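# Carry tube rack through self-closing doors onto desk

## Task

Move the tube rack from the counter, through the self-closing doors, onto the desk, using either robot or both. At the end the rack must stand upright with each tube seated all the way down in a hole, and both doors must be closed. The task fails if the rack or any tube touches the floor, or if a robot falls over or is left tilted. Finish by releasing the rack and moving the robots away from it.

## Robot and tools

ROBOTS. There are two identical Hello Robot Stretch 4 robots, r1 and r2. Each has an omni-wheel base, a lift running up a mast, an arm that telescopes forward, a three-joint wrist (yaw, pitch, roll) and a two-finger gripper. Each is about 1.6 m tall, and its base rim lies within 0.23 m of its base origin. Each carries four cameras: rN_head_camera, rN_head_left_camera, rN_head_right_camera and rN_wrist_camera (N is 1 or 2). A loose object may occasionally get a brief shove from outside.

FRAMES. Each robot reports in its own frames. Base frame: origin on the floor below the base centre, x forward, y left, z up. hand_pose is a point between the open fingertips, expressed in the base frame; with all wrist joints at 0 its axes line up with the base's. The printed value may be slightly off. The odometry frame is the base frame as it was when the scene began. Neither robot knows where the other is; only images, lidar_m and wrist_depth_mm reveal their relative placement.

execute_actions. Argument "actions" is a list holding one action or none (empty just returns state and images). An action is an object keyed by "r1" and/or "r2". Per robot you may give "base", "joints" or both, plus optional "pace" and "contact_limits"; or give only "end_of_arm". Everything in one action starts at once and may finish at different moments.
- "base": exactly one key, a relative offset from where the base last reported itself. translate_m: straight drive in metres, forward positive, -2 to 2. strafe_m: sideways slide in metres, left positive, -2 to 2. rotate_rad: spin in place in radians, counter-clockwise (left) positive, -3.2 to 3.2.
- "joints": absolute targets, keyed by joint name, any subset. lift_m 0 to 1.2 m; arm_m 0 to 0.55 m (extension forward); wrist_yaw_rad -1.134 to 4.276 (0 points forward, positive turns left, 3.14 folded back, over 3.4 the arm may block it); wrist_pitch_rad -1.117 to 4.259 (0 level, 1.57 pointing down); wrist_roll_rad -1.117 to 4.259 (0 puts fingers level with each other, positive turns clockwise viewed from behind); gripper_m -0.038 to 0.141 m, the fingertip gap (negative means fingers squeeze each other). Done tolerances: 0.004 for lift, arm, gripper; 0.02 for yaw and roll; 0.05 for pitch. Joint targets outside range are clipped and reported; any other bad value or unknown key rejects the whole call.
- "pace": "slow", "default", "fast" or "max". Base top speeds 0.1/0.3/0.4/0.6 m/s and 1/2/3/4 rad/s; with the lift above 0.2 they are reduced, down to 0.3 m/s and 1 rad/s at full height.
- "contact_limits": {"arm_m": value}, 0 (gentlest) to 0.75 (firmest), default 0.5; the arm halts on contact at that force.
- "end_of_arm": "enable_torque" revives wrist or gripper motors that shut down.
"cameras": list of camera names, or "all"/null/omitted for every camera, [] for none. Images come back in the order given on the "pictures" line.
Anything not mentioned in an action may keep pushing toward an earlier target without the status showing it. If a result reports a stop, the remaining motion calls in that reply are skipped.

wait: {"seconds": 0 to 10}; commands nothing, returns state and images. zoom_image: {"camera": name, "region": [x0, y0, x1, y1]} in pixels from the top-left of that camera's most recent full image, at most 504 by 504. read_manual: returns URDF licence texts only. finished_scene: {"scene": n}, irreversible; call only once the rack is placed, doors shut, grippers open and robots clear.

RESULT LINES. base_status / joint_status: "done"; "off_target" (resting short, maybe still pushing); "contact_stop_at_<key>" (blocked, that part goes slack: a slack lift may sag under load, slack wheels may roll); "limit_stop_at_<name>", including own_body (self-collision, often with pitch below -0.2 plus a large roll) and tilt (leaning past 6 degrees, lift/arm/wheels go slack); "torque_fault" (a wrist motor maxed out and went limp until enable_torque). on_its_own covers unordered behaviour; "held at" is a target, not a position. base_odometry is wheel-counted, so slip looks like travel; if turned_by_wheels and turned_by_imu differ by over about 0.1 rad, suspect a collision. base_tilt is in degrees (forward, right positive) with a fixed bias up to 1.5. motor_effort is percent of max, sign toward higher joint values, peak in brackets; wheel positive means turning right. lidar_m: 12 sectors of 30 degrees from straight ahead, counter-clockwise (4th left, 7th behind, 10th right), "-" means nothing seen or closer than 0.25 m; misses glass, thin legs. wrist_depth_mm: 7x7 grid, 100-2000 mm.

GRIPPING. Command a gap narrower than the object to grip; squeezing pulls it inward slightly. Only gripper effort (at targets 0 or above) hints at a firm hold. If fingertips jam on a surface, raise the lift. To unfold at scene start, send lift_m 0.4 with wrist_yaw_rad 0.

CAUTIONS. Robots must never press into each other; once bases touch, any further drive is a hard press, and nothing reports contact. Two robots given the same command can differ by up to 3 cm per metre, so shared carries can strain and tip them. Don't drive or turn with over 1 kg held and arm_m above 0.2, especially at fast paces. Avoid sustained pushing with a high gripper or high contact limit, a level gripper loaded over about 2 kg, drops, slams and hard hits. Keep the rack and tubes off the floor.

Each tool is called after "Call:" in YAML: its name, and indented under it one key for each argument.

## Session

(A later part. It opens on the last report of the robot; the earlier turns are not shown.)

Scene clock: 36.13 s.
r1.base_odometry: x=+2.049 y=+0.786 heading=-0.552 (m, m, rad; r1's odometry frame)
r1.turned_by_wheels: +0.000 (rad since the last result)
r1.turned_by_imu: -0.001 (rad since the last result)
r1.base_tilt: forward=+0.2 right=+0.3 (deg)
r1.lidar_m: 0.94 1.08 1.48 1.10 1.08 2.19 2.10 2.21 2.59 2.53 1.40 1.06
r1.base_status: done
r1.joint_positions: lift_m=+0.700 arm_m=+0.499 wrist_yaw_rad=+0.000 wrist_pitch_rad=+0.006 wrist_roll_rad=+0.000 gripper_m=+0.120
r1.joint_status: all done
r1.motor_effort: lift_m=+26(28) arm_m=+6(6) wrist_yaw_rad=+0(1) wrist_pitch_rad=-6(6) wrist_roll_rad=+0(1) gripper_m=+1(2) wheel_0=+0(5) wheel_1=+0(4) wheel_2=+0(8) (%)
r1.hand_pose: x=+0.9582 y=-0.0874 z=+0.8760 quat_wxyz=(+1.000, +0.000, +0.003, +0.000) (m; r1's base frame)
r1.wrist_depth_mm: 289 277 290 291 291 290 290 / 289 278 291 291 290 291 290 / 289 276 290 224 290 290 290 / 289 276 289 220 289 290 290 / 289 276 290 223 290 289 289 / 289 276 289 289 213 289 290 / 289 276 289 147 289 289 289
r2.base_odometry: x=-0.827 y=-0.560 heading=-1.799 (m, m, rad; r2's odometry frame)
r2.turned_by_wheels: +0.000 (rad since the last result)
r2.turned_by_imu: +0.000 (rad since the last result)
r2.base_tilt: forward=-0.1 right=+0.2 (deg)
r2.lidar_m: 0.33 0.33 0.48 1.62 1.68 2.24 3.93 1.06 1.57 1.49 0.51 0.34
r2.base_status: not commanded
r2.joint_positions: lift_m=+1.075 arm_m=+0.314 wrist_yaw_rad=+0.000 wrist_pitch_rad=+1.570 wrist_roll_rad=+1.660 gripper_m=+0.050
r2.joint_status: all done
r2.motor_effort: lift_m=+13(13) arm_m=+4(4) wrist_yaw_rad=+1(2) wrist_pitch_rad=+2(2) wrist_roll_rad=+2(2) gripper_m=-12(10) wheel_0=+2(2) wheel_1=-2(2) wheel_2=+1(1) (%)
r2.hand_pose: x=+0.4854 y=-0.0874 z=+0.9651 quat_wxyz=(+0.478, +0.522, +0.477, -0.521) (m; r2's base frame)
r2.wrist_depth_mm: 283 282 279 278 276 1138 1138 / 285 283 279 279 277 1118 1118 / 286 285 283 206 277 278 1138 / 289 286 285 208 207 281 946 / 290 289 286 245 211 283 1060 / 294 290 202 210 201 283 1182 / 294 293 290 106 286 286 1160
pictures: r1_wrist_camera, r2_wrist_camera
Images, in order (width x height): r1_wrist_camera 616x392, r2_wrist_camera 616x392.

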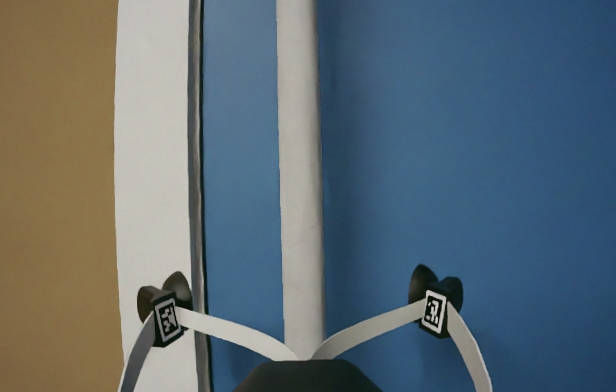

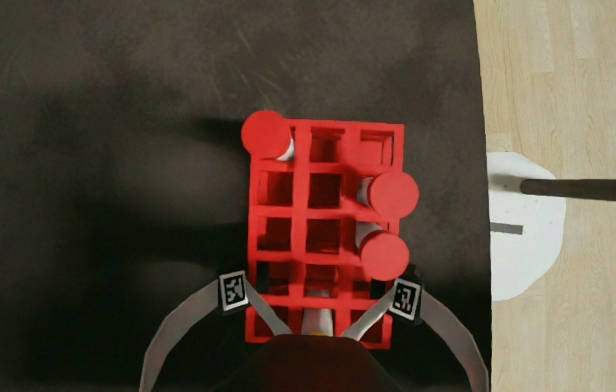

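Call:
execute_actions:
  actions:
    - {"r2":{"joints":{"gripper_m":0.035}},"r1":{"joints":{"gripper_m":-0.02}}}
  cameras: []

Call:
execute_actions:
  actions:
    - {"r2":{"joints":{"lift_m":1.12},"pace":"slow"},"r1":{"joints":{"arm_m":0.42},"pace":"slow"}}
  cameras: ["r1_head_camera","r1_wrist_camera","r2_wrist_camera"]

Scene clock: 38.60 s.
r1.base_odometry: x=+2.049 y=+0.786 heading=-0.553 (m, m, rad; r1's odometry frame)
r1.turned_by_wheels: +0.000 (rad since the last result)
r1.turned_by_imu: -0.001 (rad since the last result)
r1.base_tilt: forward=+0.0 right=+0.2 (deg)
r1.lidar_m: 0.95 1.07 1.48 1.14 1.08 2.21 2.09 2.22 2.62 2.52 1.41 1.04
r1.base_status: not commanded
r1.joint_positions: lift_m=+0.700 arm_m=+0.499 wrist_yaw_rad=-0.001 wrist_pitch_rad=+0.006 wrist_roll_rad=+0.000 gripper_m=-0.019
r1.joint_status: all done
r1.motor_effort: lift_m=+26(26) arm_m=+4(7) wrist_yaw_rad=+3(4) wrist_pitch_rad=-7(6) wrist_roll_rad=+0(0) gripper_m=-18(16) wheel_0=+0(0) wheel_1=-1(1) wheel_2=+0(0) (%)
r1.hand_pose: x=+0.9584 y=-0.0877 z=+0.8760 quat_wxyz=(+1.000, +0.000, +0.003, -0.001) (m; r1's base frame)
r1.wrist_depth_mm: 289 277 285 283 285 286 285 / 290 274 285 283 285 286 285 / 289 277 282 220 285 286 285 / 289 274 283 216 283 286 285 / 289 276 283 214 285 285 285 / 287 276 205 209 180 283 283 / 287 274 277 208 283 282 283
r2.base_odometry: x=-0.827 y=-0.560 heading=-1.799 (m, m, rad; r2's odometry frame)
r2.turned_by_wheels: +0.000 (rad since the last result)
r2.turned_by_imu: +0.000 (rad since the last result)
r2.base_tilt: forward=-0.1 right=+0.2 (deg)
r2.lidar_m: 0.33 0.35 0.45 1.62 1.68 2.23 3.95 1.07 1.56 1.50 0.48 0.34
r2.base_status: not commanded
r2.joint_positions: lift_m=+1.075 arm_m=+0.314 wrist_yaw_rad=+0.000 wrist_pitch_rad=+1.570 wrist_roll_rad=+1.660 gripper_m=+0.036
r2.joint_status: all done
r2.motor_effort: lift_m=+13(13) arm_m=+4(5) wrist_yaw_rad=-1(1) wrist_pitch_rad=+2(2) wrist_roll_rad=+1(1) gripper_m=-25(25) wheel_0=+2(1) wheel_1=-3(3) wheel_2=+1(1) (%)
r2.hand_pose: x=+0.4854 y=-0.0874 z=+0.9651 quat_wxyz=(+0.478, +0.522, +0.477, -0.521) (m; r2's base frame)
r2.wrist_depth_mm: 282 281 279 278 277 1118 1118 / 285 282 281 279 277 1138 1138 / 286 285 283 206 277 279 1160 / 287 287 285 208 206 281 960 / 290 287 286 245 207 281 1160 / 293 290 196 210 196 283 1160 / 294 291 290 106 286 285 1182
pictures: none
No camera images: the call's "cameras" was empty. Leave "cameras" out to get every camera's image.

Scene clock: 40.67 s.
r1.base_odometry: x=+2.049 y=+0.786 heading=-0.553 (m, m, rad; r1's odometry frame)
r1.turned_by_wheels: -0.001 (rad since the last result)
r1.turned_by_imu: -0.001 (rad since the last result)
r1.base_tilt: forward=+0.0 right=+0.1 (deg)
r1.lidar_m: 0.86 1.05 1.50 1.13 1.06 2.20 2.10 2.22 2.63 2.53 1.42 0.99
r1.base_status: not commanded
r1.joint_positions: lift_m=+0.700 arm_m=+0.421 wrist_yaw_rad=-0.005 wrist_pitch_rad=+0.006 wrist_roll_rad=+0.000 gripper_m=-0.019
r1.joint_status: all done
r1.on_its_own: wrist_yaw_rad is at rest, and its effort (+14) is outside its rest range (-13 to +13)
r1.motor_effort: lift_m=+26(26) arm_m=-8(11) wrist_yaw_rad=+14(14) wrist_pitch_rad=-7(7) wrist_roll_rad=+0(1) gripper_m=-22(23) wheel_0=-4(4) wheel_1=-3(3) wheel_2=-3(3) (%)
r1.hand_pose: x=+0.8804 y=-0.0888 z=+0.8760 quat_wxyz=(+1.000, +0.000, +0.003, -0.002) (m; r1's base frame)
r1.wrist_depth_mm: 366 366 281 216 293 300 306 / 366 366 278 214 290 297 304 / 364 366 278 216 290 298 303 / 364 364 278 217 290 298 304 / 366 364 277 279 290 297 303 / 364 364 205 208 182 297 301 / 362 351 274 208 289 294 301
r2.base_odometry: x=-0.827 y=-0.560 heading=-1.799 (m, m, rad; r2's odometry frame)
r2.turned_by_wheels: +0.000 (rad since the last result)
r2.turned_by_imu: +0.000 (rad since the last result)
r2.base_tilt: forward=-0.1 right=+0.2 (deg)
r2.lidar_m: 0.32 0.35 0.48 1.61 1.68 2.24 3.95 1.07 1.59 1.50 0.48 0.36
r2.base_status: not commanded
r2.joint_positions: lift_m=+1.120 arm_m=+0.314 wrist_yaw_rad=+0.000 wrist_pitch_rad=+1.570 wrist_roll_rad=+1.660 gripper_m=+0.035
r2.joint_status: all done
r2.motor_effort: lift_m=+23(24) arm_m=+4(5) wrist_yaw_rad=+2(1) wrist_pitch_rad=+1(5) wrist_roll_rad=+2(1) gripper_m=-14(24) wheel_0=+2(2) wheel_1=-2(3) wheel_2=+1(1) (%)
r2.hand_pose: x=+0.4855 y=-0.0874 z=+1.0093 quat_wxyz=(+0.478, +0.522, +0.477, -0.521) (m; r2's base frame)
r2.wrist_depth_mm: 325 324 322 322 319 1182 1160 / 329 325 324 322 320 1182 1205 / 330 327 325 224 322 1182 1182 / 332 329 329 221 236 991 991 / 334 332 329 250 285 991 1205 / 338 336 198 213 195 1229 1229 / 340 338 334 106 330 1229 1205
pictures: r1_head_camera, r1_wrist_camera, r2_wrist_camera
Images, in order (width x height): r1_head_camera 420x560, r1_wrist_camera 616x392, r2_wrist_camera 616x392.

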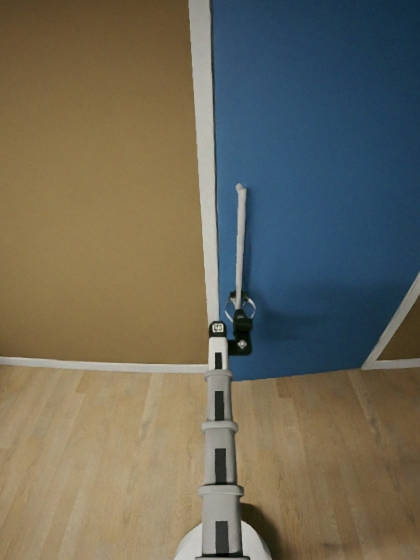

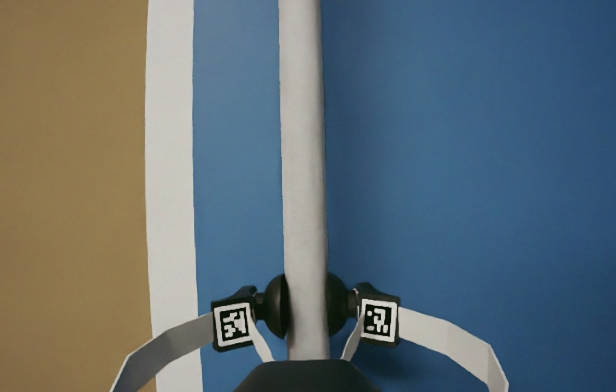

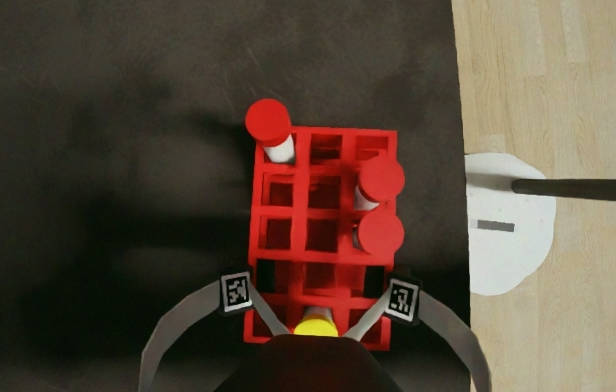

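Call:
execute_actions:
  actions:
    - {"r2":{"joints":{"lift_m":1.078},"pace":"slow"},"r1":{"base":{"strafe_m":-0.03},"joints":{"arm_m":0.32},"pace":"slow"}}
  cameras: ["r2_wrist_camera"]

Call:
execute_actions:
  actions:
    - {"r2":{"joints":{"gripper_m":0.12}},"r1":{"base":{"strafe_m":-0.04},"joints":{"arm_m":0.21},"pace":"slow"}}
  cameras: ["r1_wrist_camera","r2_wrist_camera"]

Scene clock: 44.33 s.
r1.base_odometry: x=+2.034 y=+0.760 heading=-0.553 (m, m, rad; r1's odometry frame)
r1.turned_by_wheels: +0.001 (rad since the last result)
r1.turned_by_imu: +0.000 (rad since the last result)
r1.base_tilt: forward=+0.0 right=+0.2 (deg)
r1.lidar_m: 0.76 1.06 1.52 1.17 1.10 2.21 2.12 2.22 2.59 2.48 1.40 0.90
r1.base_status: done
r1.joint_positions: lift_m=+0.700 arm_m=+0.321 wrist_yaw_rad=+0.003 wrist_pitch_rad=+0.006 wrist_roll_rad=+0.000 gripper_m=-0.019
r1.joint_status: all done
r1.motor_effort: lift_m=+26(26) arm_m=-8(10) wrist_yaw_rad=-8(31) wrist_pitch_rad=-7(6) wrist_roll_rad=+0(0) gripper_m=-19(20) wheel_0=+4(11) wheel_1=+0(7) wheel_2=+2(5) (%)
r1.hand_pose: x=+0.7810 y=-0.0866 z=+0.8760 quat_wxyz=(+1.000, +0.000, +0.003, +0.001) (m; r1's base frame)
r1.wrist_depth_mm: 469 466 276 217 303 317 332 / 469 466 276 218 301 317 330 / 469 466 276 282 301 319 329 / 466 462 276 282 300 317 329 / 466 466 274 281 300 315 329 / 466 466 201 209 184 317 329 / 462 153 271 210 297 309 327
r2.base_odometry: x=-0.827 y=-0.560 heading=-1.799 (m, m, rad; r2's odometry frame)
r2.turned_by_wheels: +0.000 (rad since the last result)
r2.turned_by_imu: -0.001 (rad since the last result)
r2.base_tilt: forward=-0.1 right=+0.2 (deg)
r2.lidar_m: 0.31 0.35 0.47 1.62 1.68 2.23 3.91 1.09 1.57 1.50 0.50 0.36
r2.base_status: not commanded
r2.joint_positions: lift_m=+1.078 arm_m=+0.314 wrist_yaw_rad=+0.000 wrist_pitch_rad=+1.570 wrist_roll_rad=+1.660 gripper_m=+0.035
r2.joint_status: all done
r2.motor_effort: lift_m=+12(22) arm_m=+4(4) wrist_yaw_rad=+1(2) wrist_pitch_rad=+2(2) wrist_roll_rad=+1(1) gripper_m=-14(14) wheel_0=+2(1) wheel_1=-2(2) wheel_2=+1(1) (%)
r2.hand_pose: x=+0.4855 y=-0.0874 z=+0.9682 quat_wxyz=(+0.478, +0.522, +0.477, -0.521) (m; r2's base frame)
r2.wrist_depth_mm: 285 283 282 279 278 1138 1118 / 287 286 283 282 281 1138 1138 / 290 287 286 208 281 282 1160 / 291 289 287 245 208 285 960 / 294 291 289 247 208 285 1138 / 294 293 198 213 195 286 1182 / 297 296 294 106 289 289 1182
pictures: r2_wrist_camera
Images, in order (width x height): r2_wrist_camera 616x392.

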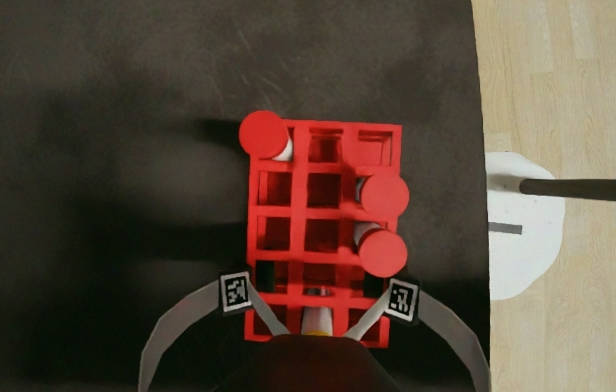

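Scene clock: 46.70 s.
r1.base_odometry: x=+2.013 y=+0.726 heading=-0.551 (m, m, rad; r1's odometry frame)
r1.turned_by_wheels: +0.001 (rad since the last result)
r1.turned_by_imu: +0.001 (rad since the last result)
r1.base_tilt: forward=+0.0 right=+0.4 (deg)
r1.lidar_m: 0.64 1.07 1.51 1.16 1.15 2.20 2.12 2.21 2.57 2.45 1.42 0.81
r1.base_status: done
r1.joint_positions: lift_m=+0.700 arm_m=+0.211 wrist_yaw_rad=+0.007 wrist_pitch_rad=+0.007 wrist_roll_rad=+0.000 gripper_m=-0.019
r1.joint_status: all done
r1.on_its_own: wrist_yaw_rad is at rest, and its effort (-18) is outside its rest range (-13 to +13)
r1.motor_effort: lift_m=+26(26) arm_m=-8(9) wrist_yaw_rad=-18(52) wrist_pitch_rad=-8(8) wrist_roll_rad=+0(0) gripper_m=-19(23) wheel_0=+8(15) wheel_1=+3(7) wheel_2=+4(9) (%)
r1.hand_pose: x=+0.6713 y=-0.0855 z=+0.8759 quat_wxyz=(+1.000, +0.000, +0.003, +0.003) (m; r1's base frame)
r1.wrist_depth_mm: 574 574 273 293 315 345 373 / 580 574 273 291 315 342 373 / 574 574 272 293 315 340 368 / 580 580 272 219 315 342 368 / 580 580 272 216 312 342 368 / 580 574 194 211 303 342 366 / 569 150 264 210 310 340 366
r2.base_odometry: x=-0.827 y=-0.560 heading=-1.799 (m, m, rad; r2's odometry frame)
r2.turned_by_wheels: +0.000 (rad since the last result)
r2.turned_by_imu: +0.000 (rad since the last result)
r2.base_tilt: forward=-0.1 right=+0.2 (deg)
r2.lidar_m: 0.31 0.35 0.45 1.60 1.67 2.24 3.92 1.13 1.58 1.49 0.47 0.35
r2.base_status: not commanded
r2.joint_positions: lift_m=+1.078 arm_m=+0.314 wrist_yaw_rad=+0.000 wrist_pitch_rad=+1.570 wrist_roll_rad=+1.660 gripper_m=+0.120
r2.joint_status: all done
r2.motor_effort: lift_m=+13(13) arm_m=+4(4) wrist_yaw_rad=-1(1) wrist_pitch_rad=+1(1) wrist_roll_rad=+1(1) gripper_m=+0(15) wheel_0=+2(2) wheel_1=-2(2) wheel_2=+1(1) (%)
r2.hand_pose: x=+0.4854 y=-0.0874 z=+0.9681 quat_wxyz=(+0.477, +0.522, +0.477, -0.522) (m; r2's base frame)
r2.wrist_depth_mm: 286 283 282 281 278 1138 1138 / 287 285 283 282 279 1138 1118 / 289 289 286 245 283 281 1138 / 290 290 287 211 283 283 946 / 293 291 248 212 285 285 1160 / 296 294 227 213 247 286 1182 / 297 294 291 106 290 287 1182
pictures: r1_wrist_camera, r2_wrist_camera
Images, in order (width x height): r1_wrist_camera 616x392, r2_wrist_camera 616x392.

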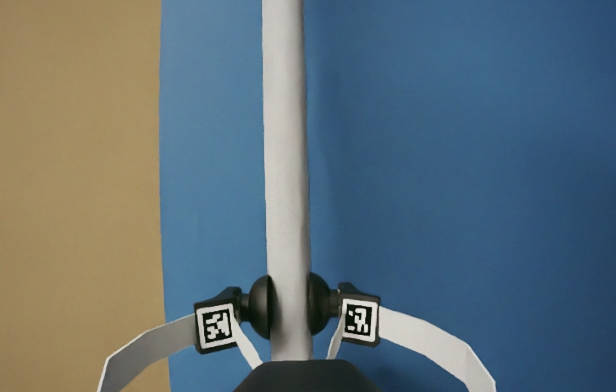

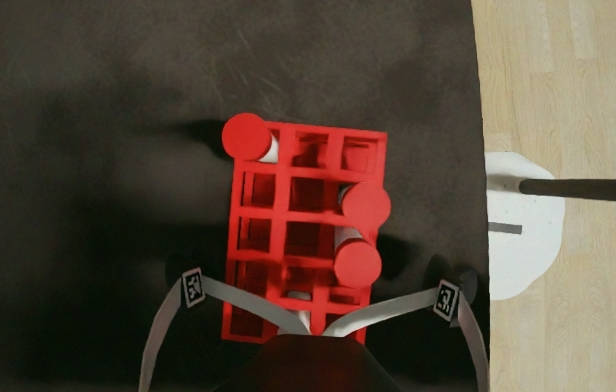

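Call:
execute_actions:
  actions:
    - {"r2":{"joints":{"lift_m":1.098,"arm_m":0.327},"pace":"slow"},"r1":{"base":{"strafe_m":-0.03},"joints":{"arm_m":0.12},"pace":"slow"}}
  cameras: ["r2_wrist_camera"]

Scene clock: 50.43 s.
r1.base_odometry: x=+1.997 y=+0.701 heading=-0.551 (m, m, rad; r1's odometry frame)
r1.turned_by_wheels: +0.001 (rad since the last result)
r1.turned_by_imu: +0.000 (rad since the last result)
r1.base_tilt: forward=+0.2 right=+0.2 (deg)
r1.lidar_m: 0.55 1.06 1.49 1.22 1.16 2.17 2.12 2.22 2.50 2.43 1.42 0.72
r1.base_status: done
r1.joint_positions: lift_m=+0.700 arm_m=+0.121 wrist_yaw_rad=+0.002 wrist_pitch_rad=+0.007 wrist_roll_rad=+0.000 gripper_m=-0.019
r1.joint_status: all done
r1.motor_effort: lift_m=+26(26) arm_m=-8(10) wrist_yaw_rad=-6(48) wrist_pitch_rad=-10(9) wrist_roll_rad=+0(1) gripper_m=-23(21) wheel_0=+4(13) wheel_1=+1(4) wheel_2=+2(7) (%)
r1.hand_pose: x=+0.5809 y=-0.0868 z=+0.8757 quat_wxyz=(+1.000, +0.000, +0.004, +0.001) (m; r1's base frame)
r1.wrist_depth_mm: 668 668 272 222 334 379 424 / 661 654 271 287 332 377 421 / 676 668 270 285 332 375 421 / 676 661 270 283 329 373 421 / 661 661 270 283 329 370 418 / 668 668 200 213 184 373 415 / 668 153 262 213 324 366 413
r2.base_odometry: x=-0.827 y=-0.560 heading=-1.799 (m, m, rad; r2's odometry frame)
r2.turned_by_wheels: +0.000 (rad since the last result)
r2.turned_by_imu: -0.001 (rad since the last result)
r2.base_tilt: forward=-0.2 right=+0.1 (deg)
r2.lidar_m: 0.32 0.33 0.48 1.61 1.68 2.20 1.34 1.15 1.58 1.49 0.50 0.35
r2.base_status: not commanded
r2.joint_positions: lift_m=+1.098 arm_m=+0.326 wrist_yaw_rad=+0.000 wrist_pitch_rad=+1.570 wrist_roll_rad=+1.660 gripper_m=+0.120
r2.joint_status: all done
r2.motor_effort: lift_m=+23(25) arm_m=+4(5) wrist_yaw_rad=+0(3) wrist_pitch_rad=+0(1) wrist_roll_rad=+2(1) gripper_m=+1(0) wheel_0=+2(2) wheel_1=-2(2) wheel_2=+1(1) (%)
r2.hand_pose: x=+0.4973 y=-0.0874 z=+0.9873 quat_wxyz=(+0.477, +0.522, +0.477, -0.522) (m; r2's base frame)
r2.wrist_depth_mm: 303 303 301 298 297 1160 1160 / 307 304 303 301 297 1160 1160 / 307 307 304 257 300 300 1160 / 310 309 306 230 229 301 976 / 314 310 307 266 265 306 1160 / 315 312 309 231 234 306 1182 / 317 315 312 106 307 307 1182
pictures: r2_wrist_camera
Images, in order (width x height): r2_wrist_camera 616x392.

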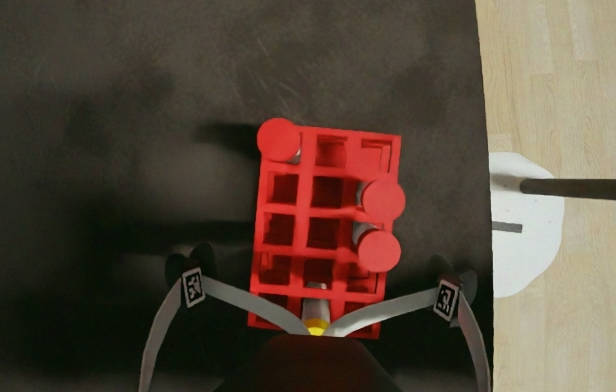

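Call:
execute_actions:
  actions:
    - {"r2":{"joints":{"gripper_m":0.04}},"r1":{"joints":{"arm_m":0.08},"pace":"slow"}}
  cameras: ["r2_wrist_camera"]

Call:
execute_actions:
  actions:
    - {"r2":{"joints":{"lift_m":1.14},"pace":"slow"},"r1":{"base":{"strafe_m":-0.055},"joints":{"arm_m":0.01},"pace":"slow"}}
  cameras: ["r1_head_camera","r2_wrist_camera"]

Scene clock: 52.53 s.
r1.base_odometry: x=+1.997 y=+0.701 heading=-0.552 (m, m, rad; r1's odometry frame)
r1.turned_by_wheels: -0.001 (rad since the last result)
r1.turned_by_imu: -0.002 (rad since the last result)
r1.base_tilt: forward=+0.0 right=+0.2 (deg)
r1.lidar_m: 0.53 1.06 1.48 1.22 1.18 2.20 2.11 2.22 2.53 2.42 1.40 0.69
r1.base_status: not commanded
r1.joint_positions: lift_m=+0.700 arm_m=+0.082 wrist_yaw_rad=-0.008 wrist_pitch_rad=+0.008 wrist_roll_rad=+0.000 gripper_m=-0.019
r1.joint_status: all done
r1.on_its_own: wrist_yaw_rad is at rest, and its effort (+24) is outside its rest range (-13 to +13)
r1.motor_effort: lift_m=+26(26) arm_m=-10(10) wrist_yaw_rad=+24(24) wrist_pitch_rad=-11(11) wrist_roll_rad=+1(0) gripper_m=-22(22) wheel_0=-5(5) wheel_1=-1(1) wheel_2=-1(2) (%)
r1.hand_pose: x=+0.5404 y=-0.0898 z=+0.8755 quat_wxyz=(+1.000, +0.000, +0.004, -0.004) (m; r1's base frame)
r1.wrist_depth_mm: 699 707 267 286 342 399 466 / 699 699 267 283 340 399 459 / 691 699 266 285 340 397 462 / 699 691 266 224 336 394 455 / 691 699 266 223 336 392 459 / 691 699 254 204 185 392 449 / 691 699 259 216 329 152 452
r2.base_odometry: x=-0.827 y=-0.560 heading=-1.799 (m, m, rad; r2's odometry frame)
r2.turned_by_wheels: +0.000 (rad since the last result)
r2.turned_by_imu: +0.000 (rad since the last result)
r2.base_tilt: forward=-0.2 right=+0.2 (deg)
r2.lidar_m: 0.31 0.35 0.49 1.62 1.69 2.24 1.35 1.18 1.59 1.49 0.49 0.34
r2.base_status: not commanded
r2.joint_positions: lift_m=+1.098 arm_m=+0.326 wrist_yaw_rad=+0.000 wrist_pitch_rad=+1.570 wrist_roll_rad=+1.660 gripper_m=+0.041
r2.joint_status: all done
r2.motor_effort: lift_m=+22(23) arm_m=+4(5) wrist_yaw_rad=+4(3) wrist_pitch_rad=+0(0) wrist_roll_rad=+1(1) gripper_m=-23(25) wheel_0=+2(2) wheel_1=-2(2) wheel_2=+1(1) (%)
r2.hand_pose: x=+0.4973 y=-0.0874 z=+0.9873 quat_wxyz=(+0.477, +0.522, +0.477, -0.522) (m; r2's base frame)
r2.wrist_depth_mm: 304 303 301 300 297 1160 1160 / 306 304 301 301 300 1160 1160 / 309 307 306 225 300 300 1182 / 310 309 306 227 228 301 976 / 312 310 307 263 223 304 1182 / 315 314 199 229 211 304 1205 / 317 315 314 106 307 306 1205
pictures: r2_wrist_camera
Images, in order (width x height): r2_wrist_camera 616x392.

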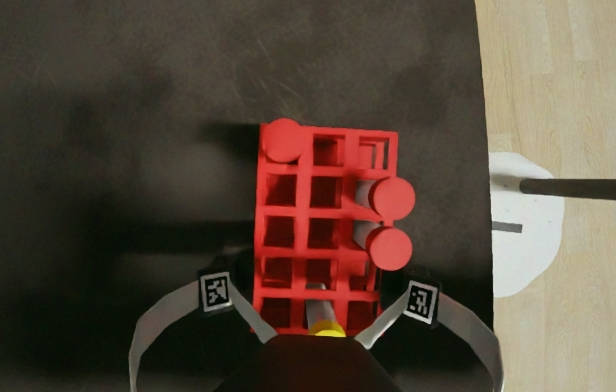

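Scene clock: 54.50 s.
r1.base_odometry: x=+1.968 y=+0.654 heading=-0.552 (m, m, rad; r1's odometry frame)
r1.turned_by_wheels: +0.000 (rad since the last result)
r1.turned_by_imu: -0.001 (rad since the last result)
r1.base_tilt: forward=+0.0 right=+0.1 (deg)
r1.lidar_m: 0.70 1.06 1.50 1.27 1.20 2.21 2.12 2.24 2.48 2.38 1.41 0.88
r1.base_status: done
r1.joint_positions: lift_m=+0.700 arm_m=+0.011 wrist_yaw_rad=+0.000 wrist_pitch_rad=+0.006 wrist_roll_rad=+0.000 gripper_m=-0.020
r1.joint_status: all done
r1.motor_effort: lift_m=+26(25) arm_m=-7(9) wrist_yaw_rad=+1(24) wrist_pitch_rad=-7(12) wrist_roll_rad=+0(1) gripper_m=-14(22) wheel_0=+1(5) wheel_1=-3(8) wheel_2=-1(3) (%)
r1.hand_pose: x=+0.4707 y=-0.0874 z=+0.8760 quat_wxyz=(+1.000, +0.000, +0.003, +0.000) (m; r1's base frame)
r1.wrist_depth_mm: 778 778 559 591 621 661 707 / 778 768 559 591 634 668 691 / 778 778 564 591 627 668 707 / 768 768 564 591 627 661 707 / 759 768 549 585 621 661 707 / 759 778 480 198 615 661 707 / 759 768 544 180 603 661 699
r2.base_odometry: x=-0.827 y=-0.560 heading=-1.799 (m, m, rad; r2's odometry frame)
r2.turned_by_wheels: +0.000 (rad since the last result)
r2.turned_by_imu: +0.000 (rad since the last result)
r2.base_tilt: forward=-0.1 right=+0.2 (deg)
r2.lidar_m: 0.32 0.35 0.47 1.61 1.65 2.20 1.39 1.22 1.58 1.50 0.50 0.36
r2.base_status: not commanded
r2.joint_positions: lift_m=+1.140 arm_m=+0.326 wrist_yaw_rad=+0.000 wrist_pitch_rad=+1.570 wrist_roll_rad=+1.660 gripper_m=+0.040
r2.joint_status: all done
r2.motor_effort: lift_m=+23(23) arm_m=+4(4) wrist_yaw_rad=+3(1) wrist_pitch_rad=+2(2) wrist_roll_rad=+0(1) gripper_m=-6(24) wheel_0=+2(1) wheel_1=-2(2) wheel_2=+1(1) (%)
r2.hand_pose: x=+0.4975 y=-0.0874 z=+1.0293 quat_wxyz=(+0.478, +0.522, +0.477, -0.521) (m; r2's base frame)
r2.wrist_depth_mm: 345 345 342 342 338 1182 1205 / 347 347 343 342 342 1205 1205 / 351 347 345 342 343 1205 1205 / 353 349 347 307 342 1008 1008 / 355 353 351 307 345 1025 1229 / 359 357 200 274 196 1025 1229 / 362 357 355 106 349 1229 1229
pictures: r1_head_camera, r2_wrist_camera
Images, in order (width x height): r1_head_camera 420x560, r2_wrist_camera 616x392.

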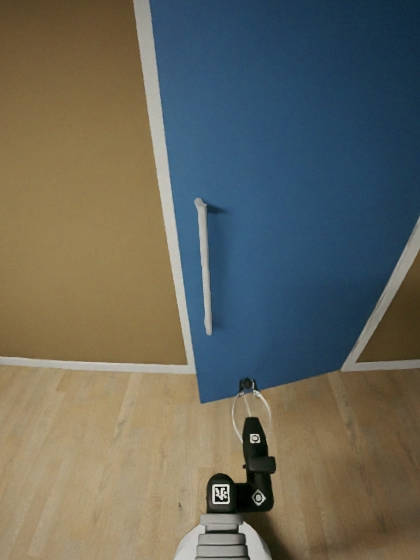

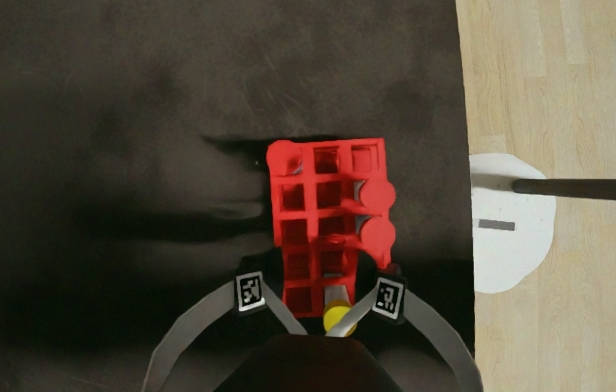

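Call:
execute_actions:
  actions:
    - {"r2":{"joints":{"gripper_m":0.141,"wrist_roll_rad":1.56,"arm_m":0.316}},"r1":{"base":{"strafe_m":0.155},"joints":{"gripper_m":0.1,"arm_m":0.4}}}
  cameras: ["r1_wrist_camera","r2_wrist_camera"]

Scene clock: 58.70 s.
r1.base_odometry: x=+2.049 y=+0.786 heading=-0.552 (m, m, rad; r1's odometry frame)
r1.turned_by_wheels: +0.000 (rad since the last result)
r1.turned_by_imu: -0.001 (rad since the last result)
r1.base_tilt: forward=+0.0 right=+0.1 (deg)
r1.lidar_m: 0.91 1.06 1.50 1.13 1.07 2.17 2.10 2.21 2.61 2.52 1.42 1.04
r1.base_status: done
r1.joint_positions: lift_m=+0.700 arm_m=+0.399 wrist_yaw_rad=+0.000 wrist_pitch_rad=+0.006 wrist_roll_rad=+0.000 gripper_m=+0.100
r1.joint_status: all done
r1.motor_effort: lift_m=+25(26) arm_m=+7(6) wrist_yaw_rad=+0(2) wrist_pitch_rad=-6(7) wrist_roll_rad=+0(0) gripper_m=+1(13) wheel_0=+1(8) wheel_1=-2(11) wheel_2=-1(2) (%)
r1.hand_pose: x=+0.8581 y=-0.0874 z=+0.8761 quat_wxyz=(+1.000, +0.000, +0.003, +0.000) (m; r1's base frame)
r1.wrist_depth_mm: 392 389 389 392 389 389 389 / 389 389 387 392 389 389 392 / 384 387 389 389 389 389 389 / 392 389 382 389 389 389 392 / 387 387 375 387 389 387 387 / 389 387 223 392 197 389 389 / 389 387 375 144 389 387 389
r2.base_odometry: x=-0.827 y=-0.560 heading=-1.799 (m, m, rad; r2's odometry frame)
r2.turned_by_wheels: +0.000 (rad since the last result)
r2.turned_by_imu: -0.001 (rad since the last result)
r2.base_tilt: forward=-0.1 right=+0.2 (deg)
r2.lidar_m: 0.32 0.33 0.47 1.62 1.68 2.24 3.93 1.07 1.58 1.50 0.48 0.35
r2.base_status: not commanded
r2.joint_positions: lift_m=+1.140 arm_m=+0.317 wrist_yaw_rad=+0.000 wrist_pitch_rad=+1.570 wrist_roll_rad=+1.560 gripper_m=+0.141
r2.joint_status: all done
r2.motor_effort: lift_m=+23(23) arm_m=-4(3) wrist_yaw_rad=+2(2) wrist_pitch_rad=+1(2) wrist_roll_rad=+0(3) gripper_m=+2(1) wheel_0=+1(2) wheel_1=-2(2) wheel_2=+1(1) (%)
r2.hand_pose: x=+0.4879 y=-0.0874 z=+1.0293 quat_wxyz=(+0.503, +0.498, +0.502, -0.497) (m; r2's base frame)
r2.wrist_depth_mm: 345 343 342 340 338 1205 1182 / 347 345 343 342 340 1182 1205 / 349 349 343 342 340 1205 1182 / 353 351 349 272 343 1008 1229 / 355 353 349 309 345 1025 1229 / 359 355 353 273 347 347 1229 / 362 357 355 106 351 1255 1229
pictures: r1_wrist_camera, r2_wrist_camera
Images, in order (width x height): r1_wrist_camera 616x392, r2_wrist_camera 616x392.

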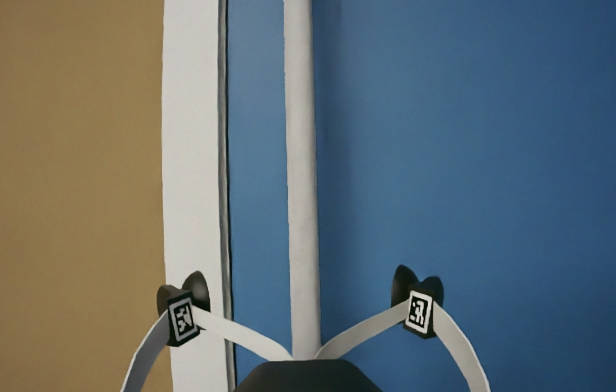

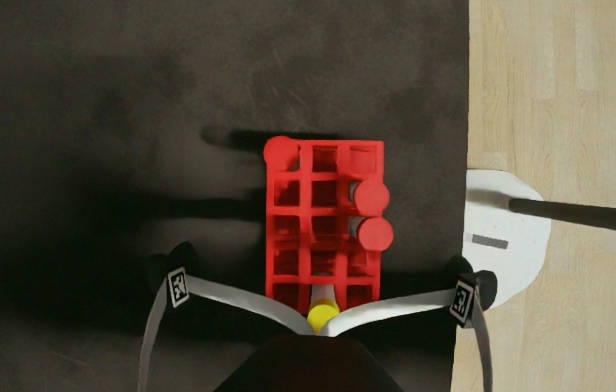

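Call:
execute_actions:
  actions:
    - {"r2":{"joints":{"wrist_roll_rad":1.6,"lift_m":1.074},"pace":"slow"},"r1":{"joints":{"arm_m":0.52},"contact_limits":{"arm_m":0.2}}}
  cameras: ["r2_wrist_camera"]

Call:
execute_actions:
  actions:
    - {"r2":{"joints":{"gripper_m":0.015}},"r1":{"joints":{"gripper_m":-0.038}}}
  cameras: ["r1_wrist_camera","r2_wrist_camera"]

Scene clock: 60.70 s.
r1.base_odometry: x=+2.049 y=+0.786 heading=-0.552 (m, m, rad; r1's odometry frame)
r1.turned_by_wheels: +0.000 (rad since the last result)
r1.turned_by_imu: -0.001 (rad since the last result)
r1.base_tilt: forward=+0.1 right=+0.3 (deg)
r1.lidar_m: 0.94 1.07 1.51 1.10 1.06 2.19 2.12 2.23 2.62 2.51 1.41 1.05
r1.base_status: not commanded
r1.joint_positions: lift_m=+0.700 arm_m=+0.519 wrist_yaw_rad=+0.000 wrist_pitch_rad=+0.006 wrist_roll_rad=+0.000 gripper_m=+0.100
r1.joint_status: all done
r1.motor_effort: lift_m=+26(26) arm_m=+7(7) wrist_yaw_rad=+0(0) wrist_pitch_rad=-6(6) wrist_roll_rad=+1(0) gripper_m=-2(0) wheel_0=+1(1) wheel_1=-2(1) wheel_2=-1(1) (%)
r1.contact_limits: arm_m 0.2
r1.hand_pose: x=+0.9782 y=-0.0874 z=+0.8760 quat_wxyz=(+1.000, +0.000, +0.003, +0.000) (m; r1's base frame)
r1.wrist_depth_mm: 270 256 271 202 268 270 - / 271 257 270 200 270 270 271 / 270 257 272 202 270 270 270 / 268 256 270 202 270 270 268 / 270 256 268 270 268 268 270 / 270 255 224 268 198 268 267 / 267 255 270 144 271 267 -
r2.base_odometry: x=-0.827 y=-0.560 heading=-1.799 (m, m, rad; r2's odometry frame)
r2.turned_by_wheels: +0.000 (rad since the last result)
r2.turned_by_imu: +0.000 (rad since the last result)
r2.base_tilt: forward=-0.1 right=+0.2 (deg)
r2.lidar_m: 0.32 0.34 0.48 1.61 1.68 2.25 3.93 1.06 1.56 1.49 0.49 0.35
r2.base_status: not commanded
r2.joint_positions: lift_m=+1.074 arm_m=+0.317 wrist_yaw_rad=+0.000 wrist_pitch_rad=+1.570 wrist_roll_rad=+1.600 gripper_m=+0.141
r2.joint_status: all done
r2.motor_effort: lift_m=+13(21) arm_m=-4(4) wrist_yaw_rad=-1(1) wrist_pitch_rad=+1(1) wrist_roll_rad=+2(1) gripper_m=+0(0) wheel_0=+1(2) wheel_1=-2(2) wheel_2=+1(1) (%)
r2.hand_pose: x=+0.4879 y=-0.0874 z=+0.9641 quat_wxyz=(+0.493, +0.507, +0.493, -0.507) (m; r2's base frame)
r2.wrist_depth_mm: 281 279 277 276 274 272 1138 / 283 281 279 277 276 274 1160 / 285 283 281 205 276 277 1160 / 287 286 283 206 204 278 960 / 289 287 286 243 210 281 960 / 291 289 286 209 236 283 1160 / 294 291 289 106 285 285 1182
pictures: r2_wrist_camera
Images, in order (width x height): r2_wrist_camera 616x392.

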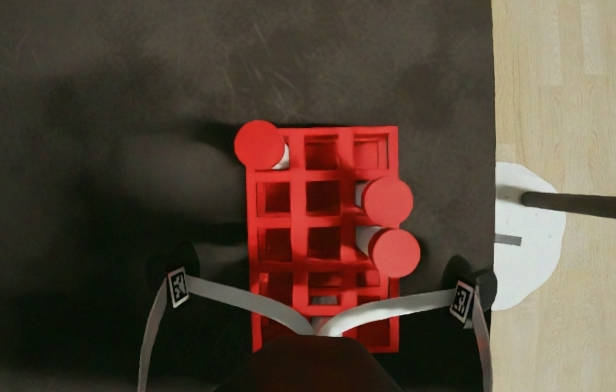

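Scene clock: 62.93 s.
r1.base_odometry: x=+2.049 y=+0.786 heading=-0.553 (m, m, rad; r1's odometry frame)
r1.turned_by_wheels: +0.000 (rad since the last result)
r1.turned_by_imu: -0.001 (rad since the last result)
r1.base_tilt: forward=-0.1 right=+0.3 (deg)
r1.lidar_m: 0.91 1.06 1.51 1.14 1.07 2.19 2.13 2.22 2.63 2.52 1.42 1.03
r1.base_status: not commanded
r1.joint_positions: lift_m=+0.700 arm_m=+0.519 wrist_yaw_rad=-0.002 wrist_pitch_rad=+0.006 wrist_roll_rad=+0.000 gripper_m=-0.037
r1.joint_status: all done
r1.motor_effort: lift_m=+26(26) arm_m=+4(7) wrist_yaw_rad=+6(11) wrist_pitch_rad=-6(6) wrist_roll_rad=+0(1) gripper_m=-20(19) wheel_0=-3(3) wheel_1=-2(2) wheel_2=-2(2) (%)
r1.hand_pose: x=+0.9785 y=-0.0880 z=+0.8760 quat_wxyz=(+1.000, +0.000, +0.003, -0.001) (m; r1's base frame)
r1.wrist_depth_mm: 270 257 255 189 257 258 - / 270 255 256 187 258 259 259 / 268 254 256 186 257 257 258 / 268 255 256 185 256 257 258 / 267 256 255 185 257 257 258 / 267 255 201 186 180 258 258 / 267 151 253 181 255 152 -
r2.base_odometry: x=-0.827 y=-0.560 heading=-1.799 (m, m, rad; r2's odometry frame)
r2.turned_by_wheels: +0.000 (rad since the last result)
r2.turned_by_imu: +0.000 (rad since the last result)
r2.base_tilt: forward=-0.1 right=+0.2 (deg)
r2.lidar_m: 0.32 0.34 0.48 1.62 1.67 2.26 3.93 1.07 1.55 1.50 0.46 0.34
r2.base_status: not commanded
r2.joint_positions: lift_m=+1.074 arm_m=+0.317 wrist_yaw_rad=+0.000 wrist_pitch_rad=+1.569 wrist_roll_rad=+1.600 gripper_m=+0.015
r2.joint_status: all done
r2.motor_effort: lift_m=+13(13) arm_m=-4(4) wrist_yaw_rad=+0(1) wrist_pitch_rad=+2(7) wrist_roll_rad=+2(1) gripper_m=-20(25) wheel_0=+2(1) wheel_1=-2(2) wheel_2=+1(1) (%)
r2.hand_pose: x=+0.4880 y=-0.0874 z=+0.9641 quat_wxyz=(+0.493, +0.507, +0.492, -0.507) (m; r2's base frame)
r2.wrist_depth_mm: 282 279 278 277 274 273 1118 / 282 282 279 278 276 276 1138 / 286 283 281 204 277 277 1138 / 286 285 283 206 204 278 960 / 290 287 285 242 204 281 960 / 291 290 193 208 193 282 1138 / 293 291 289 106 285 285 1182
pictures: r1_wrist_camera, r2_wrist_camera
Images, in order (width x height): r1_wrist_camera 616x392, r2_wrist_camera 616x392.

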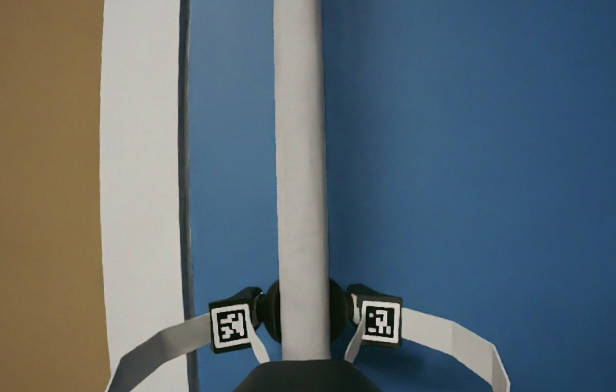

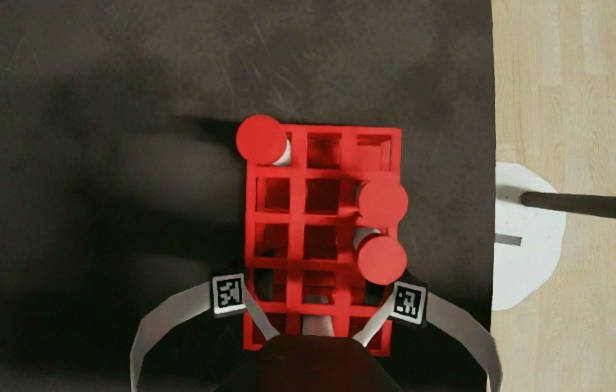

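Call:
execute_actions:
  actions:
    - {"r2":{"joints":{"lift_m":1.12},"pace":"slow"},"r1":{"base":{"strafe_m":-0.022},"joints":{"arm_m":0.35},"pace":"slow"}}
  cameras: ["r2_wrist_camera"]

Scene clock: 66.27 s.
r1.base_odometry: x=+2.038 y=+0.767 heading=-0.553 (m, m, rad; r1's odometry frame)
r1.turned_by_wheels: +0.000 (rad since the last result)
r1.turned_by_imu: -0.001 (rad since the last result)
r1.base_tilt: forward=+0.0 right=+0.3 (deg)
r1.lidar_m: 0.78 1.07 1.50 1.16 1.09 2.21 2.09 2.24 2.60 2.52 1.41 0.91
r1.base_status: done
r1.joint_positions: lift_m=+0.700 arm_m=+0.351 wrist_yaw_rad=-0.003 wrist_pitch_rad=+0.006 wrist_roll_rad=+0.000 gripper_m=-0.037
r1.joint_status: all done
r1.motor_effort: lift_m=+26(25) arm_m=-8(10) wrist_yaw_rad=+9(34) wrist_pitch_rad=-7(7) wrist_roll_rad=+0(0) gripper_m=-20(23) wheel_0=-3(10) wheel_1=-1(6) wheel_2=-1(6) (%)
r1.hand_pose: x=+0.8105 y=-0.0884 z=+0.8760 quat_wxyz=(+1.000, +0.000, +0.003, -0.002) (m; r1's base frame)
r1.wrist_depth_mm: 433 436 243 182 266 285 296 / 436 436 243 181 268 282 296 / 433 436 242 181 266 279 294 / 433 436 241 181 265 281 296 / 433 436 242 181 266 279 291 / 433 433 193 183 180 279 291 / 439 418 236 176 264 272 294
r2.base_odometry: x=-0.827 y=-0.560 heading=-1.799 (m, m, rad; r2's odometry frame)
r2.turned_by_wheels: +0.000 (rad since the last result)
r2.turned_by_imu: +0.000 (rad since the last result)
r2.base_tilt: forward=-0.1 right=+0.2 (deg)
r2.lidar_m: 0.33 0.33 0.49 1.60 1.69 2.23 3.91 1.07 1.58 1.50 0.47 0.35
r2.base_status: not commanded
r2.joint_positions: lift_m=+1.120 arm_m=+0.317 wrist_yaw_rad=+0.000 wrist_pitch_rad=+1.569 wrist_roll_rad=+1.600 gripper_m=+0.015
r2.joint_status: all done
r2.motor_effort: lift_m=+23(24) arm_m=-4(4) wrist_yaw_rad=+0(0) wrist_pitch_rad=+3(2) wrist_roll_rad=+1(2) gripper_m=-21(20) wheel_0=+2(1) wheel_1=-2(2) wheel_2=+1(1) (%)
r2.hand_pose: x=+0.4880 y=-0.0874 z=+1.0093 quat_wxyz=(+0.493, +0.507, +0.492, -0.507) (m; r2's base frame)
r2.wrist_depth_mm: 327 324 322 320 319 1182 1182 / 329 327 324 322 319 1182 1160 / 330 327 327 205 320 1182 1182 / 334 329 329 206 204 976 1160 / 336 334 330 242 204 991 1205 / 338 334 193 207 193 1008 1205 / 340 338 336 106 329 329 1229
pictures: r2_wrist_camera
Images, in order (width x height): r2_wrist_camera 616x392.

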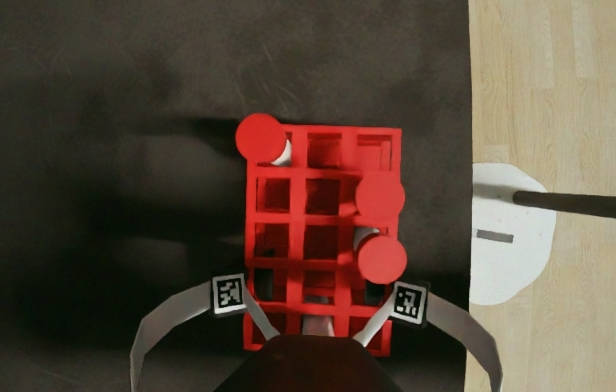

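Call:
execute_actions:
  actions:
    - {"r2":{"joints":{"arm_m":0.0},"pace":"slow"},"r1":{"base":{"strafe_m":-0.035},"joints":{"arm_m":0.24},"pace":"slow"}}
  cameras: []

Call:
execute_actions:
  actions:
    - {"r2":{"base":{"translate_m":-0.2},"joints":{"lift_m":0.98},"pace":"slow"},"r1":{"base":{"strafe_m":-0.04},"joints":{"arm_m":0.15},"pace":"slow"}}
  cameras: ["r1_wrist_camera","r2_wrist_camera"]

Scene clock: 71.20 s.
r1.base_odometry: x=+2.020 y=+0.737 heading=-0.553 (m, m, rad; r1's odometry frame)
r1.turned_by_wheels: +0.000 (rad since the last result)
r1.turned_by_imu: -0.001 (rad since the last result)
r1.base_tilt: forward=+0.1 right=+0.2 (deg)
r1.lidar_m: 0.63 1.07 1.50 1.17 1.09 2.19 2.12 2.24 2.59 2.47 1.41 0.77
r1.base_status: done
r1.joint_positions: lift_m=+0.700 arm_m=+0.241 wrist_yaw_rad=-0.003 wrist_pitch_rad=+0.007 wrist_roll_rad=+0.000 gripper_m=-0.037
r1.joint_status: all done
r1.motor_effort: lift_m=+26(26) arm_m=-8(10) wrist_yaw_rad=+9(33) wrist_pitch_rad=-8(8) wrist_roll_rad=+0(0) gripper_m=-21(19) wheel_0=-1(10) wheel_1=-1(6) wheel_2=-1(5) (%)
r1.hand_pose: x=+0.7006 y=-0.0883 z=+0.8759 quat_wxyz=(+1.000, +0.000, +0.003, -0.001) (m; r1's base frame)
r1.wrist_depth_mm: 544 539 234 176 274 303 327 / 539 544 233 176 272 301 327 / 544 544 232 176 272 300 325 / 539 549 232 176 272 298 324 / 539 539 233 177 272 297 322 / 544 544 185 179 181 298 324 / 539 544 228 170 266 286 324
r2.base_odometry: x=-0.827 y=-0.560 heading=-1.799 (m, m, rad; r2's odometry frame)
r2.turned_by_wheels: +0.000 (rad since the last result)
r2.turned_by_imu: -0.001 (rad since the last result)
r2.base_tilt: forward=-0.1 right=+0.2 (deg)
r2.lidar_m: 0.32 0.32 0.46 1.61 1.68 2.23 3.92 1.12 1.59 1.50 0.51 0.36
r2.base_status: not commanded
r2.joint_positions: lift_m=+1.120 arm_m=+0.002 wrist_yaw_rad=+0.000 wrist_pitch_rad=+1.570 wrist_roll_rad=+1.600 gripper_m=+0.015
r2.joint_status: all done
joint sent to its limit — the command would take r2.arm_m past its lower limit, so that joint was sent only as far as its limit.
r2.motor_effort: lift_m=+23(23) arm_m=-5(6) wrist_yaw_rad=-1(0) wrist_pitch_rad=+2(3) wrist_roll_rad=+1(1) gripper_m=-22(22) wheel_0=+1(2) wheel_1=-2(2) wheel_2=+1(1) (%)
r2.hand_pose: x=+0.1730 y=-0.0874 z=+1.0093 quat_wxyz=(+0.493, +0.507, +0.493, -0.507) (m; r2's base frame)
r2.wrist_depth_mm: 329 345 759 1182 1182 1182 1160 / 329 351 750 1205 1205 1160 1182 / 332 353 603 205 1182 1205 1182 / 334 353 676 206 205 1182 1182 / 336 351 609 242 204 1205 1205 / 340 340 193 208 193 1229 1229 / 340 342 591 106 1255 1229 1205
pictures: none
No camera images: the call's "cameras" was empty. Leave "cameras" out to get every camera's image.

Scene clock: 74.47 s.
r1.base_odometry: x=+1.999 y=+0.703 heading=-0.553 (m, m, rad; r1's odometry frame)
r1.turned_by_wheels: +0.000 (rad since the last result)
r1.turned_by_imu: -0.001 (rad since the last result)
r1.base_tilt: forward=+0.1 right=+0.3 (deg)
r1.lidar_m: 0.54 1.06 1.49 1.12 0.98 2.21 2.12 2.22 2.50 2.43 1.38 0.68
r1.base_status: done
r1.joint_positions: lift_m=+0.700 arm_m=+0.152 wrist_yaw_rad=-0.004 wrist_pitch_rad=+0.007 wrist_roll_rad=+0.000 gripper_m=-0.037
r1.joint_status: all done
r1.motor_effort: lift_m=+26(26) arm_m=-9(10) wrist_yaw_rad=+11(26) wrist_pitch_rad=-9(10) wrist_roll_rad=+0(1) gripper_m=-19(20) wheel_0=-3(8) wheel_1=-1(9) wheel_2=+0(6) (%)
r1.hand_pose: x=+0.6106 y=-0.0885 z=+0.8758 quat_wxyz=(+1.000, +0.000, +0.003, -0.002) (m; r1's base frame)
r1.wrist_depth_mm: 634 634 227 172 283 329 373 / 627 634 227 171 282 324 368 / 634 214 227 172 281 324 364 / 634 621 225 172 281 322 368 / 627 627 225 173 279 322 364 / 627 627 215 175 181 320 364 / 627 211 217 148 274 303 364
r2.base_odometry: x=-0.782 y=-0.365 heading=-1.799 (m, m, rad; r2's odometry frame)
r2.turned_by_wheels: +0.000 (rad since the last result)
r2.turned_by_imu: +0.000 (rad since the last result)
r2.base_tilt: forward=-0.1 right=+0.2 (deg)
r2.lidar_m: 0.53 0.55 0.74 1.61 1.66 2.26 3.61 0.98 1.53 1.51 0.78 0.56
r2.base_status: done
r2.joint_positions: lift_m=+0.980 arm_m=+0.002 wrist_yaw_rad=+0.000 wrist_pitch_rad=+1.570 wrist_roll_rad=+1.600 gripper_m=+0.015
r2.joint_status: all done
r2.motor_effort: lift_m=+13(21) arm_m=-5(4) wrist_yaw_rad=+1(0) wrist_pitch_rad=+2(2) wrist_roll_rad=+1(1) gripper_m=-20(22) wheel_0=-2(4) wheel_1=-1(5) wheel_2=+0(8) (%)
r2.hand_pose: x=+0.1730 y=-0.0874 z=+0.8701 quat_wxyz=(+0.493, +0.507, +0.493, -0.507) (m; r2's base frame)
r2.wrist_depth_mm: 535 778 1078 1060 1060 1060 1042 / 539 778 1078 1078 1060 1042 1042 / 544 788 1098 205 904 1078 1060 / 544 778 1078 206 204 866 1060 / 544 778 1098 242 204 1078 1060 / 535 683 193 208 193 1078 1078 / 530 707 1098 106 1098 1098 1078
pictures: r1_wrist_camera, r2_wrist_camera
Images, in order (width x height): r1_wrist_camera 616x392, r2_wrist_camera 616x392.

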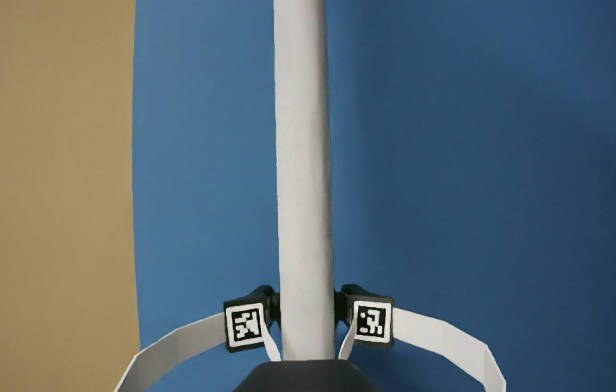

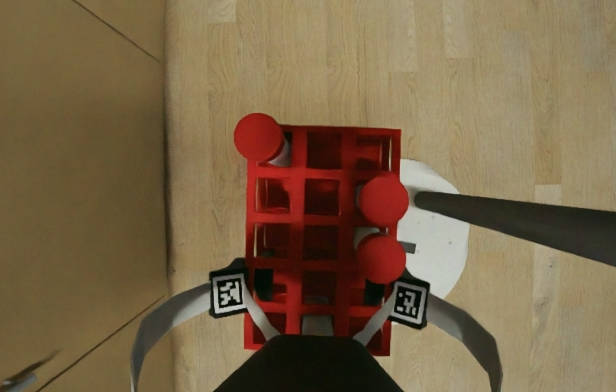

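Call:
execute_actions:
  actions:
    - {"r2":{"base":{"strafe_m":-1.13}},"r1":{"base":{"strafe_m":-0.065},"joints":{"arm_m":0.07},"pace":"slow"}}
  cameras: []

Call:
execute_actions:
  actions:
    - {"r2":{"base":{"translate_m":-0.6}},"r1":{"base":{"strafe_m":-0.06},"joints":{"arm_m":0.005},"pace":"slow"}}
  cameras: ["r1_head_left_camera","r1_wrist_camera","r2_head_right_camera"]

Scene clock: 80.00 s.
r1.base_odometry: x=+1.964 y=+0.648 heading=-0.553 (m, m, rad; r1's odometry frame)
r1.turned_by_wheels: +0.000 (rad since the last result)
r1.turned_by_imu: -0.001 (rad since the last result)
r1.base_tilt: forward=+0.0 right=+0.1 (deg)
r1.lidar_m: 0.43 1.03 1.06 1.68 1.79 2.20 2.10 2.24 2.46 2.37 1.41 0.61
r1.base_status: done
r1.joint_positions: lift_m=+0.700 arm_m=+0.071 wrist_yaw_rad=+0.005 wrist_pitch_rad=+0.006 wrist_roll_rad=+0.000 gripper_m=-0.037
r1.joint_status: all done
r1.on_its_own: wrist_yaw_rad is at rest, and its effort (-15) is outside its rest range (-13 to +13)
r1.motor_effort: lift_m=+26(26) arm_m=-7(11) wrist_yaw_rad=-15(34) wrist_pitch_rad=-7(9) wrist_roll_rad=+0(0) gripper_m=-18(20) wheel_0=+4(9) wheel_1=-1(6) wheel_2=+1(6) (%)
r1.hand_pose: x=+0.5311 y=-0.0859 z=+0.8760 quat_wxyz=(+1.000, +0.000, +0.003, +0.003) (m; r1's base frame)
r1.wrist_depth_mm: 715 204 223 258 298 359 427 / 715 204 222 258 297 357 427 / 707 204 222 257 296 353 427 / 715 204 222 256 296 353 421 / 723 204 221 172 294 351 418 / 715 202 180 171 286 349 413 / 707 195 216 163 281 349 413
r2.base_odometry: x=-1.883 y=-0.109 heading=-1.800 (m, m, rad; r2's odometry frame)
r2.turned_by_wheels: +0.000 (rad since the last result)
r2.turned_by_imu: +0.002 (rad since the last result)
r2.base_tilt: forward=-0.1 right=+0.2 (deg)
r2.lidar_m: 0.57 0.58 0.80 2.75 2.85 1.06 1.04 0.55 0.39 0.37 0.39 0.50
r2.base_status: done
r2.joint_positions: lift_m=+0.980 arm_m=+0.002 wrist_yaw_rad=+0.000 wrist_pitch_rad=+1.570 wrist_roll_rad=+1.600 gripper_m=+0.015
r2.joint_status: not commanded
r2.motor_effort: lift_m=+14(14) arm_m=-4(4) wrist_yaw_rad=+2(0) wrist_pitch_rad=+2(2) wrist_roll_rad=+2(1) gripper_m=-19(22) wheel_0=+0(4) wheel_1=+0(8) wheel_2=-1(1) (%)
r2.hand_pose: x=+0.1730 y=-0.0874 z=+0.8700 quat_wxyz=(+0.493, +0.507, +0.493, -0.507) (m; r2's base frame)
r2.wrist_depth_mm: 549 559 585 597 603 591 609 / 798 842 891 917 931 946 946 / 1098 1078 1078 205 891 1060 1042 / 1098 1098 1098 206 204 866 1060 / 1118 1098 1078 241 204 1078 1060 / 640 741 193 208 193 1078 1078 / 559 732 1098 106 1098 1098 1078
pictures: none
No camera images: the call's "cameras" was empty. Leave "cameras" out to get every camera's image.

Scene clock: 83.50 s.
r1.base_odometry: x=+1.933 y=+0.597 heading=-0.553 (m, m, rad; r1's odometry frame)
r1.turned_by_wheels: +0.000 (rad since the last result)
r1.turned_by_imu: +0.000 (rad since the last result)
r1.base_tilt: forward=-0.2 right=+0.3 (deg)
r1.lidar_m: 0.38 0.61 0.63 1.74 1.84 2.20 2.10 2.24 2.39 2.30 1.39 0.52
r1.base_status: done
r1.joint_positions: lift_m=+0.700 arm_m=+0.006 wrist_yaw_rad=+0.005 wrist_pitch_rad=+0.006 wrist_roll_rad=+0.000 gripper_m=-0.038
r1.joint_status: all done
r1.on_its_own: wrist_yaw_rad is at rest, and its effort (-15) is outside its rest range (-13 to +13)
r1.motor_effort: lift_m=+26(26) arm_m=-5(9) wrist_yaw_rad=-15(39) wrist_pitch_rad=-7(7) wrist_roll_rad=+0(0) gripper_m=-15(20) wheel_0=+6(12) wheel_1=+0(3) wheel_2=+0(1) (%)
r1.hand_pose: x=+0.4658 y=-0.0859 z=+0.8760 quat_wxyz=(+1.000, +0.000, +0.003, +0.003) (m; r1's base frame)
r1.wrist_depth_mm: 484 182 202 249 301 384 500 / 778 183 204 247 300 382 504 / 778 183 206 248 296 377 492 / 778 183 206 247 296 373 488 / 778 182 206 156 294 370 488 / 778 180 179 154 285 373 484 / 768 151 198 146 276 373 477
r2.base_odometry: x=-1.746 y=+0.476 heading=-1.800 (m, m, rad; r2's odometry frame)
r2.turned_by_wheels: +0.000 (rad since the last result)
r2.turned_by_imu: +0.001 (rad since the last result)
r2.base_tilt: forward=-0.1 right=+0.2 (deg)
r2.lidar_m: 1.16 1.20 1.65 2.74 0.61 0.54 0.52 1.09 0.42 0.39 0.40 0.54
r2.base_status: done
r2.joint_positions: lift_m=+0.980 arm_m=+0.002 wrist_yaw_rad=+0.000 wrist_pitch_rad=+1.570 wrist_roll_rad=+1.600 gripper_m=+0.015
r2.joint_status: not commanded
r2.motor_effort: lift_m=+14(14) arm_m=-3(4) wrist_yaw_rad=+2(1) wrist_pitch_rad=+2(1) wrist_roll_rad=+1(1) gripper_m=-21(23) wheel_0=-1(5) wheel_1=-1(5) wheel_2=-2(12) (%)
r2.hand_pose: x=+0.1730 y=-0.0874 z=+0.8700 quat_wxyz=(+0.493, +0.507, +0.493, -0.507) (m; r2's base frame)
r2.wrist_depth_mm: 597 603 627 654 654 640 627 / 866 917 960 976 976 976 1042 / 1098 1078 1098 205 904 1042 1042 / 1118 1098 1078 206 204 866 1060 / 1138 1098 1098 242 204 1078 1025 / 1138 1098 193 208 193 1078 1078 / 1138 1118 1098 106 1078 1078 1078
pictures: r1_head_left_camera, r1_wrist_camera, r2_head_right_camera
Images, in order (width x height): r1_head_left_camera 420x672, r1_wrist_camera 616x392, r2_head_right_camera 420x672.

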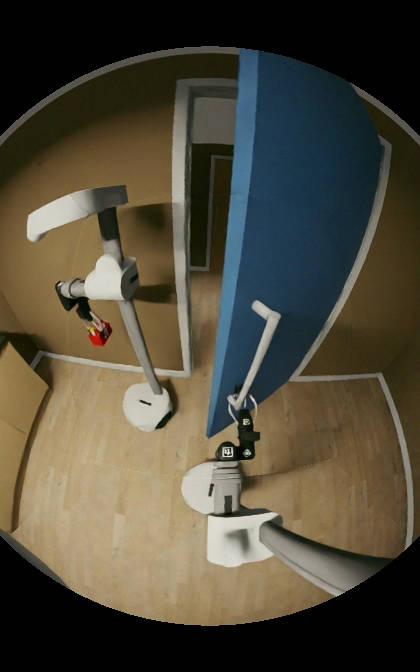

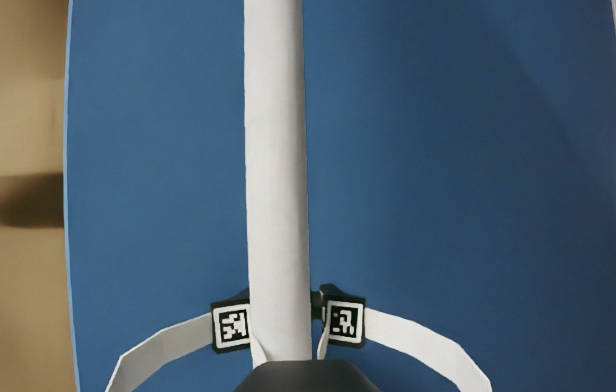

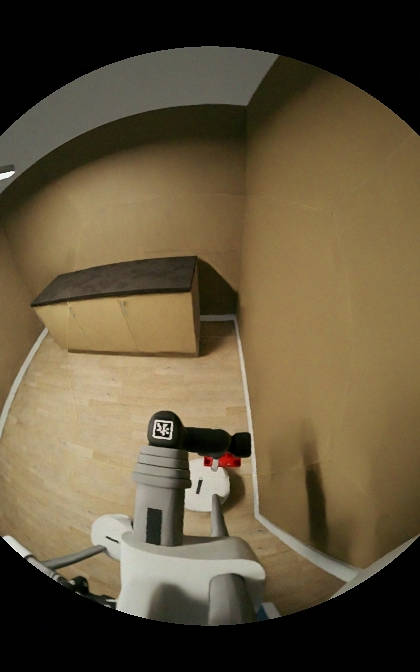

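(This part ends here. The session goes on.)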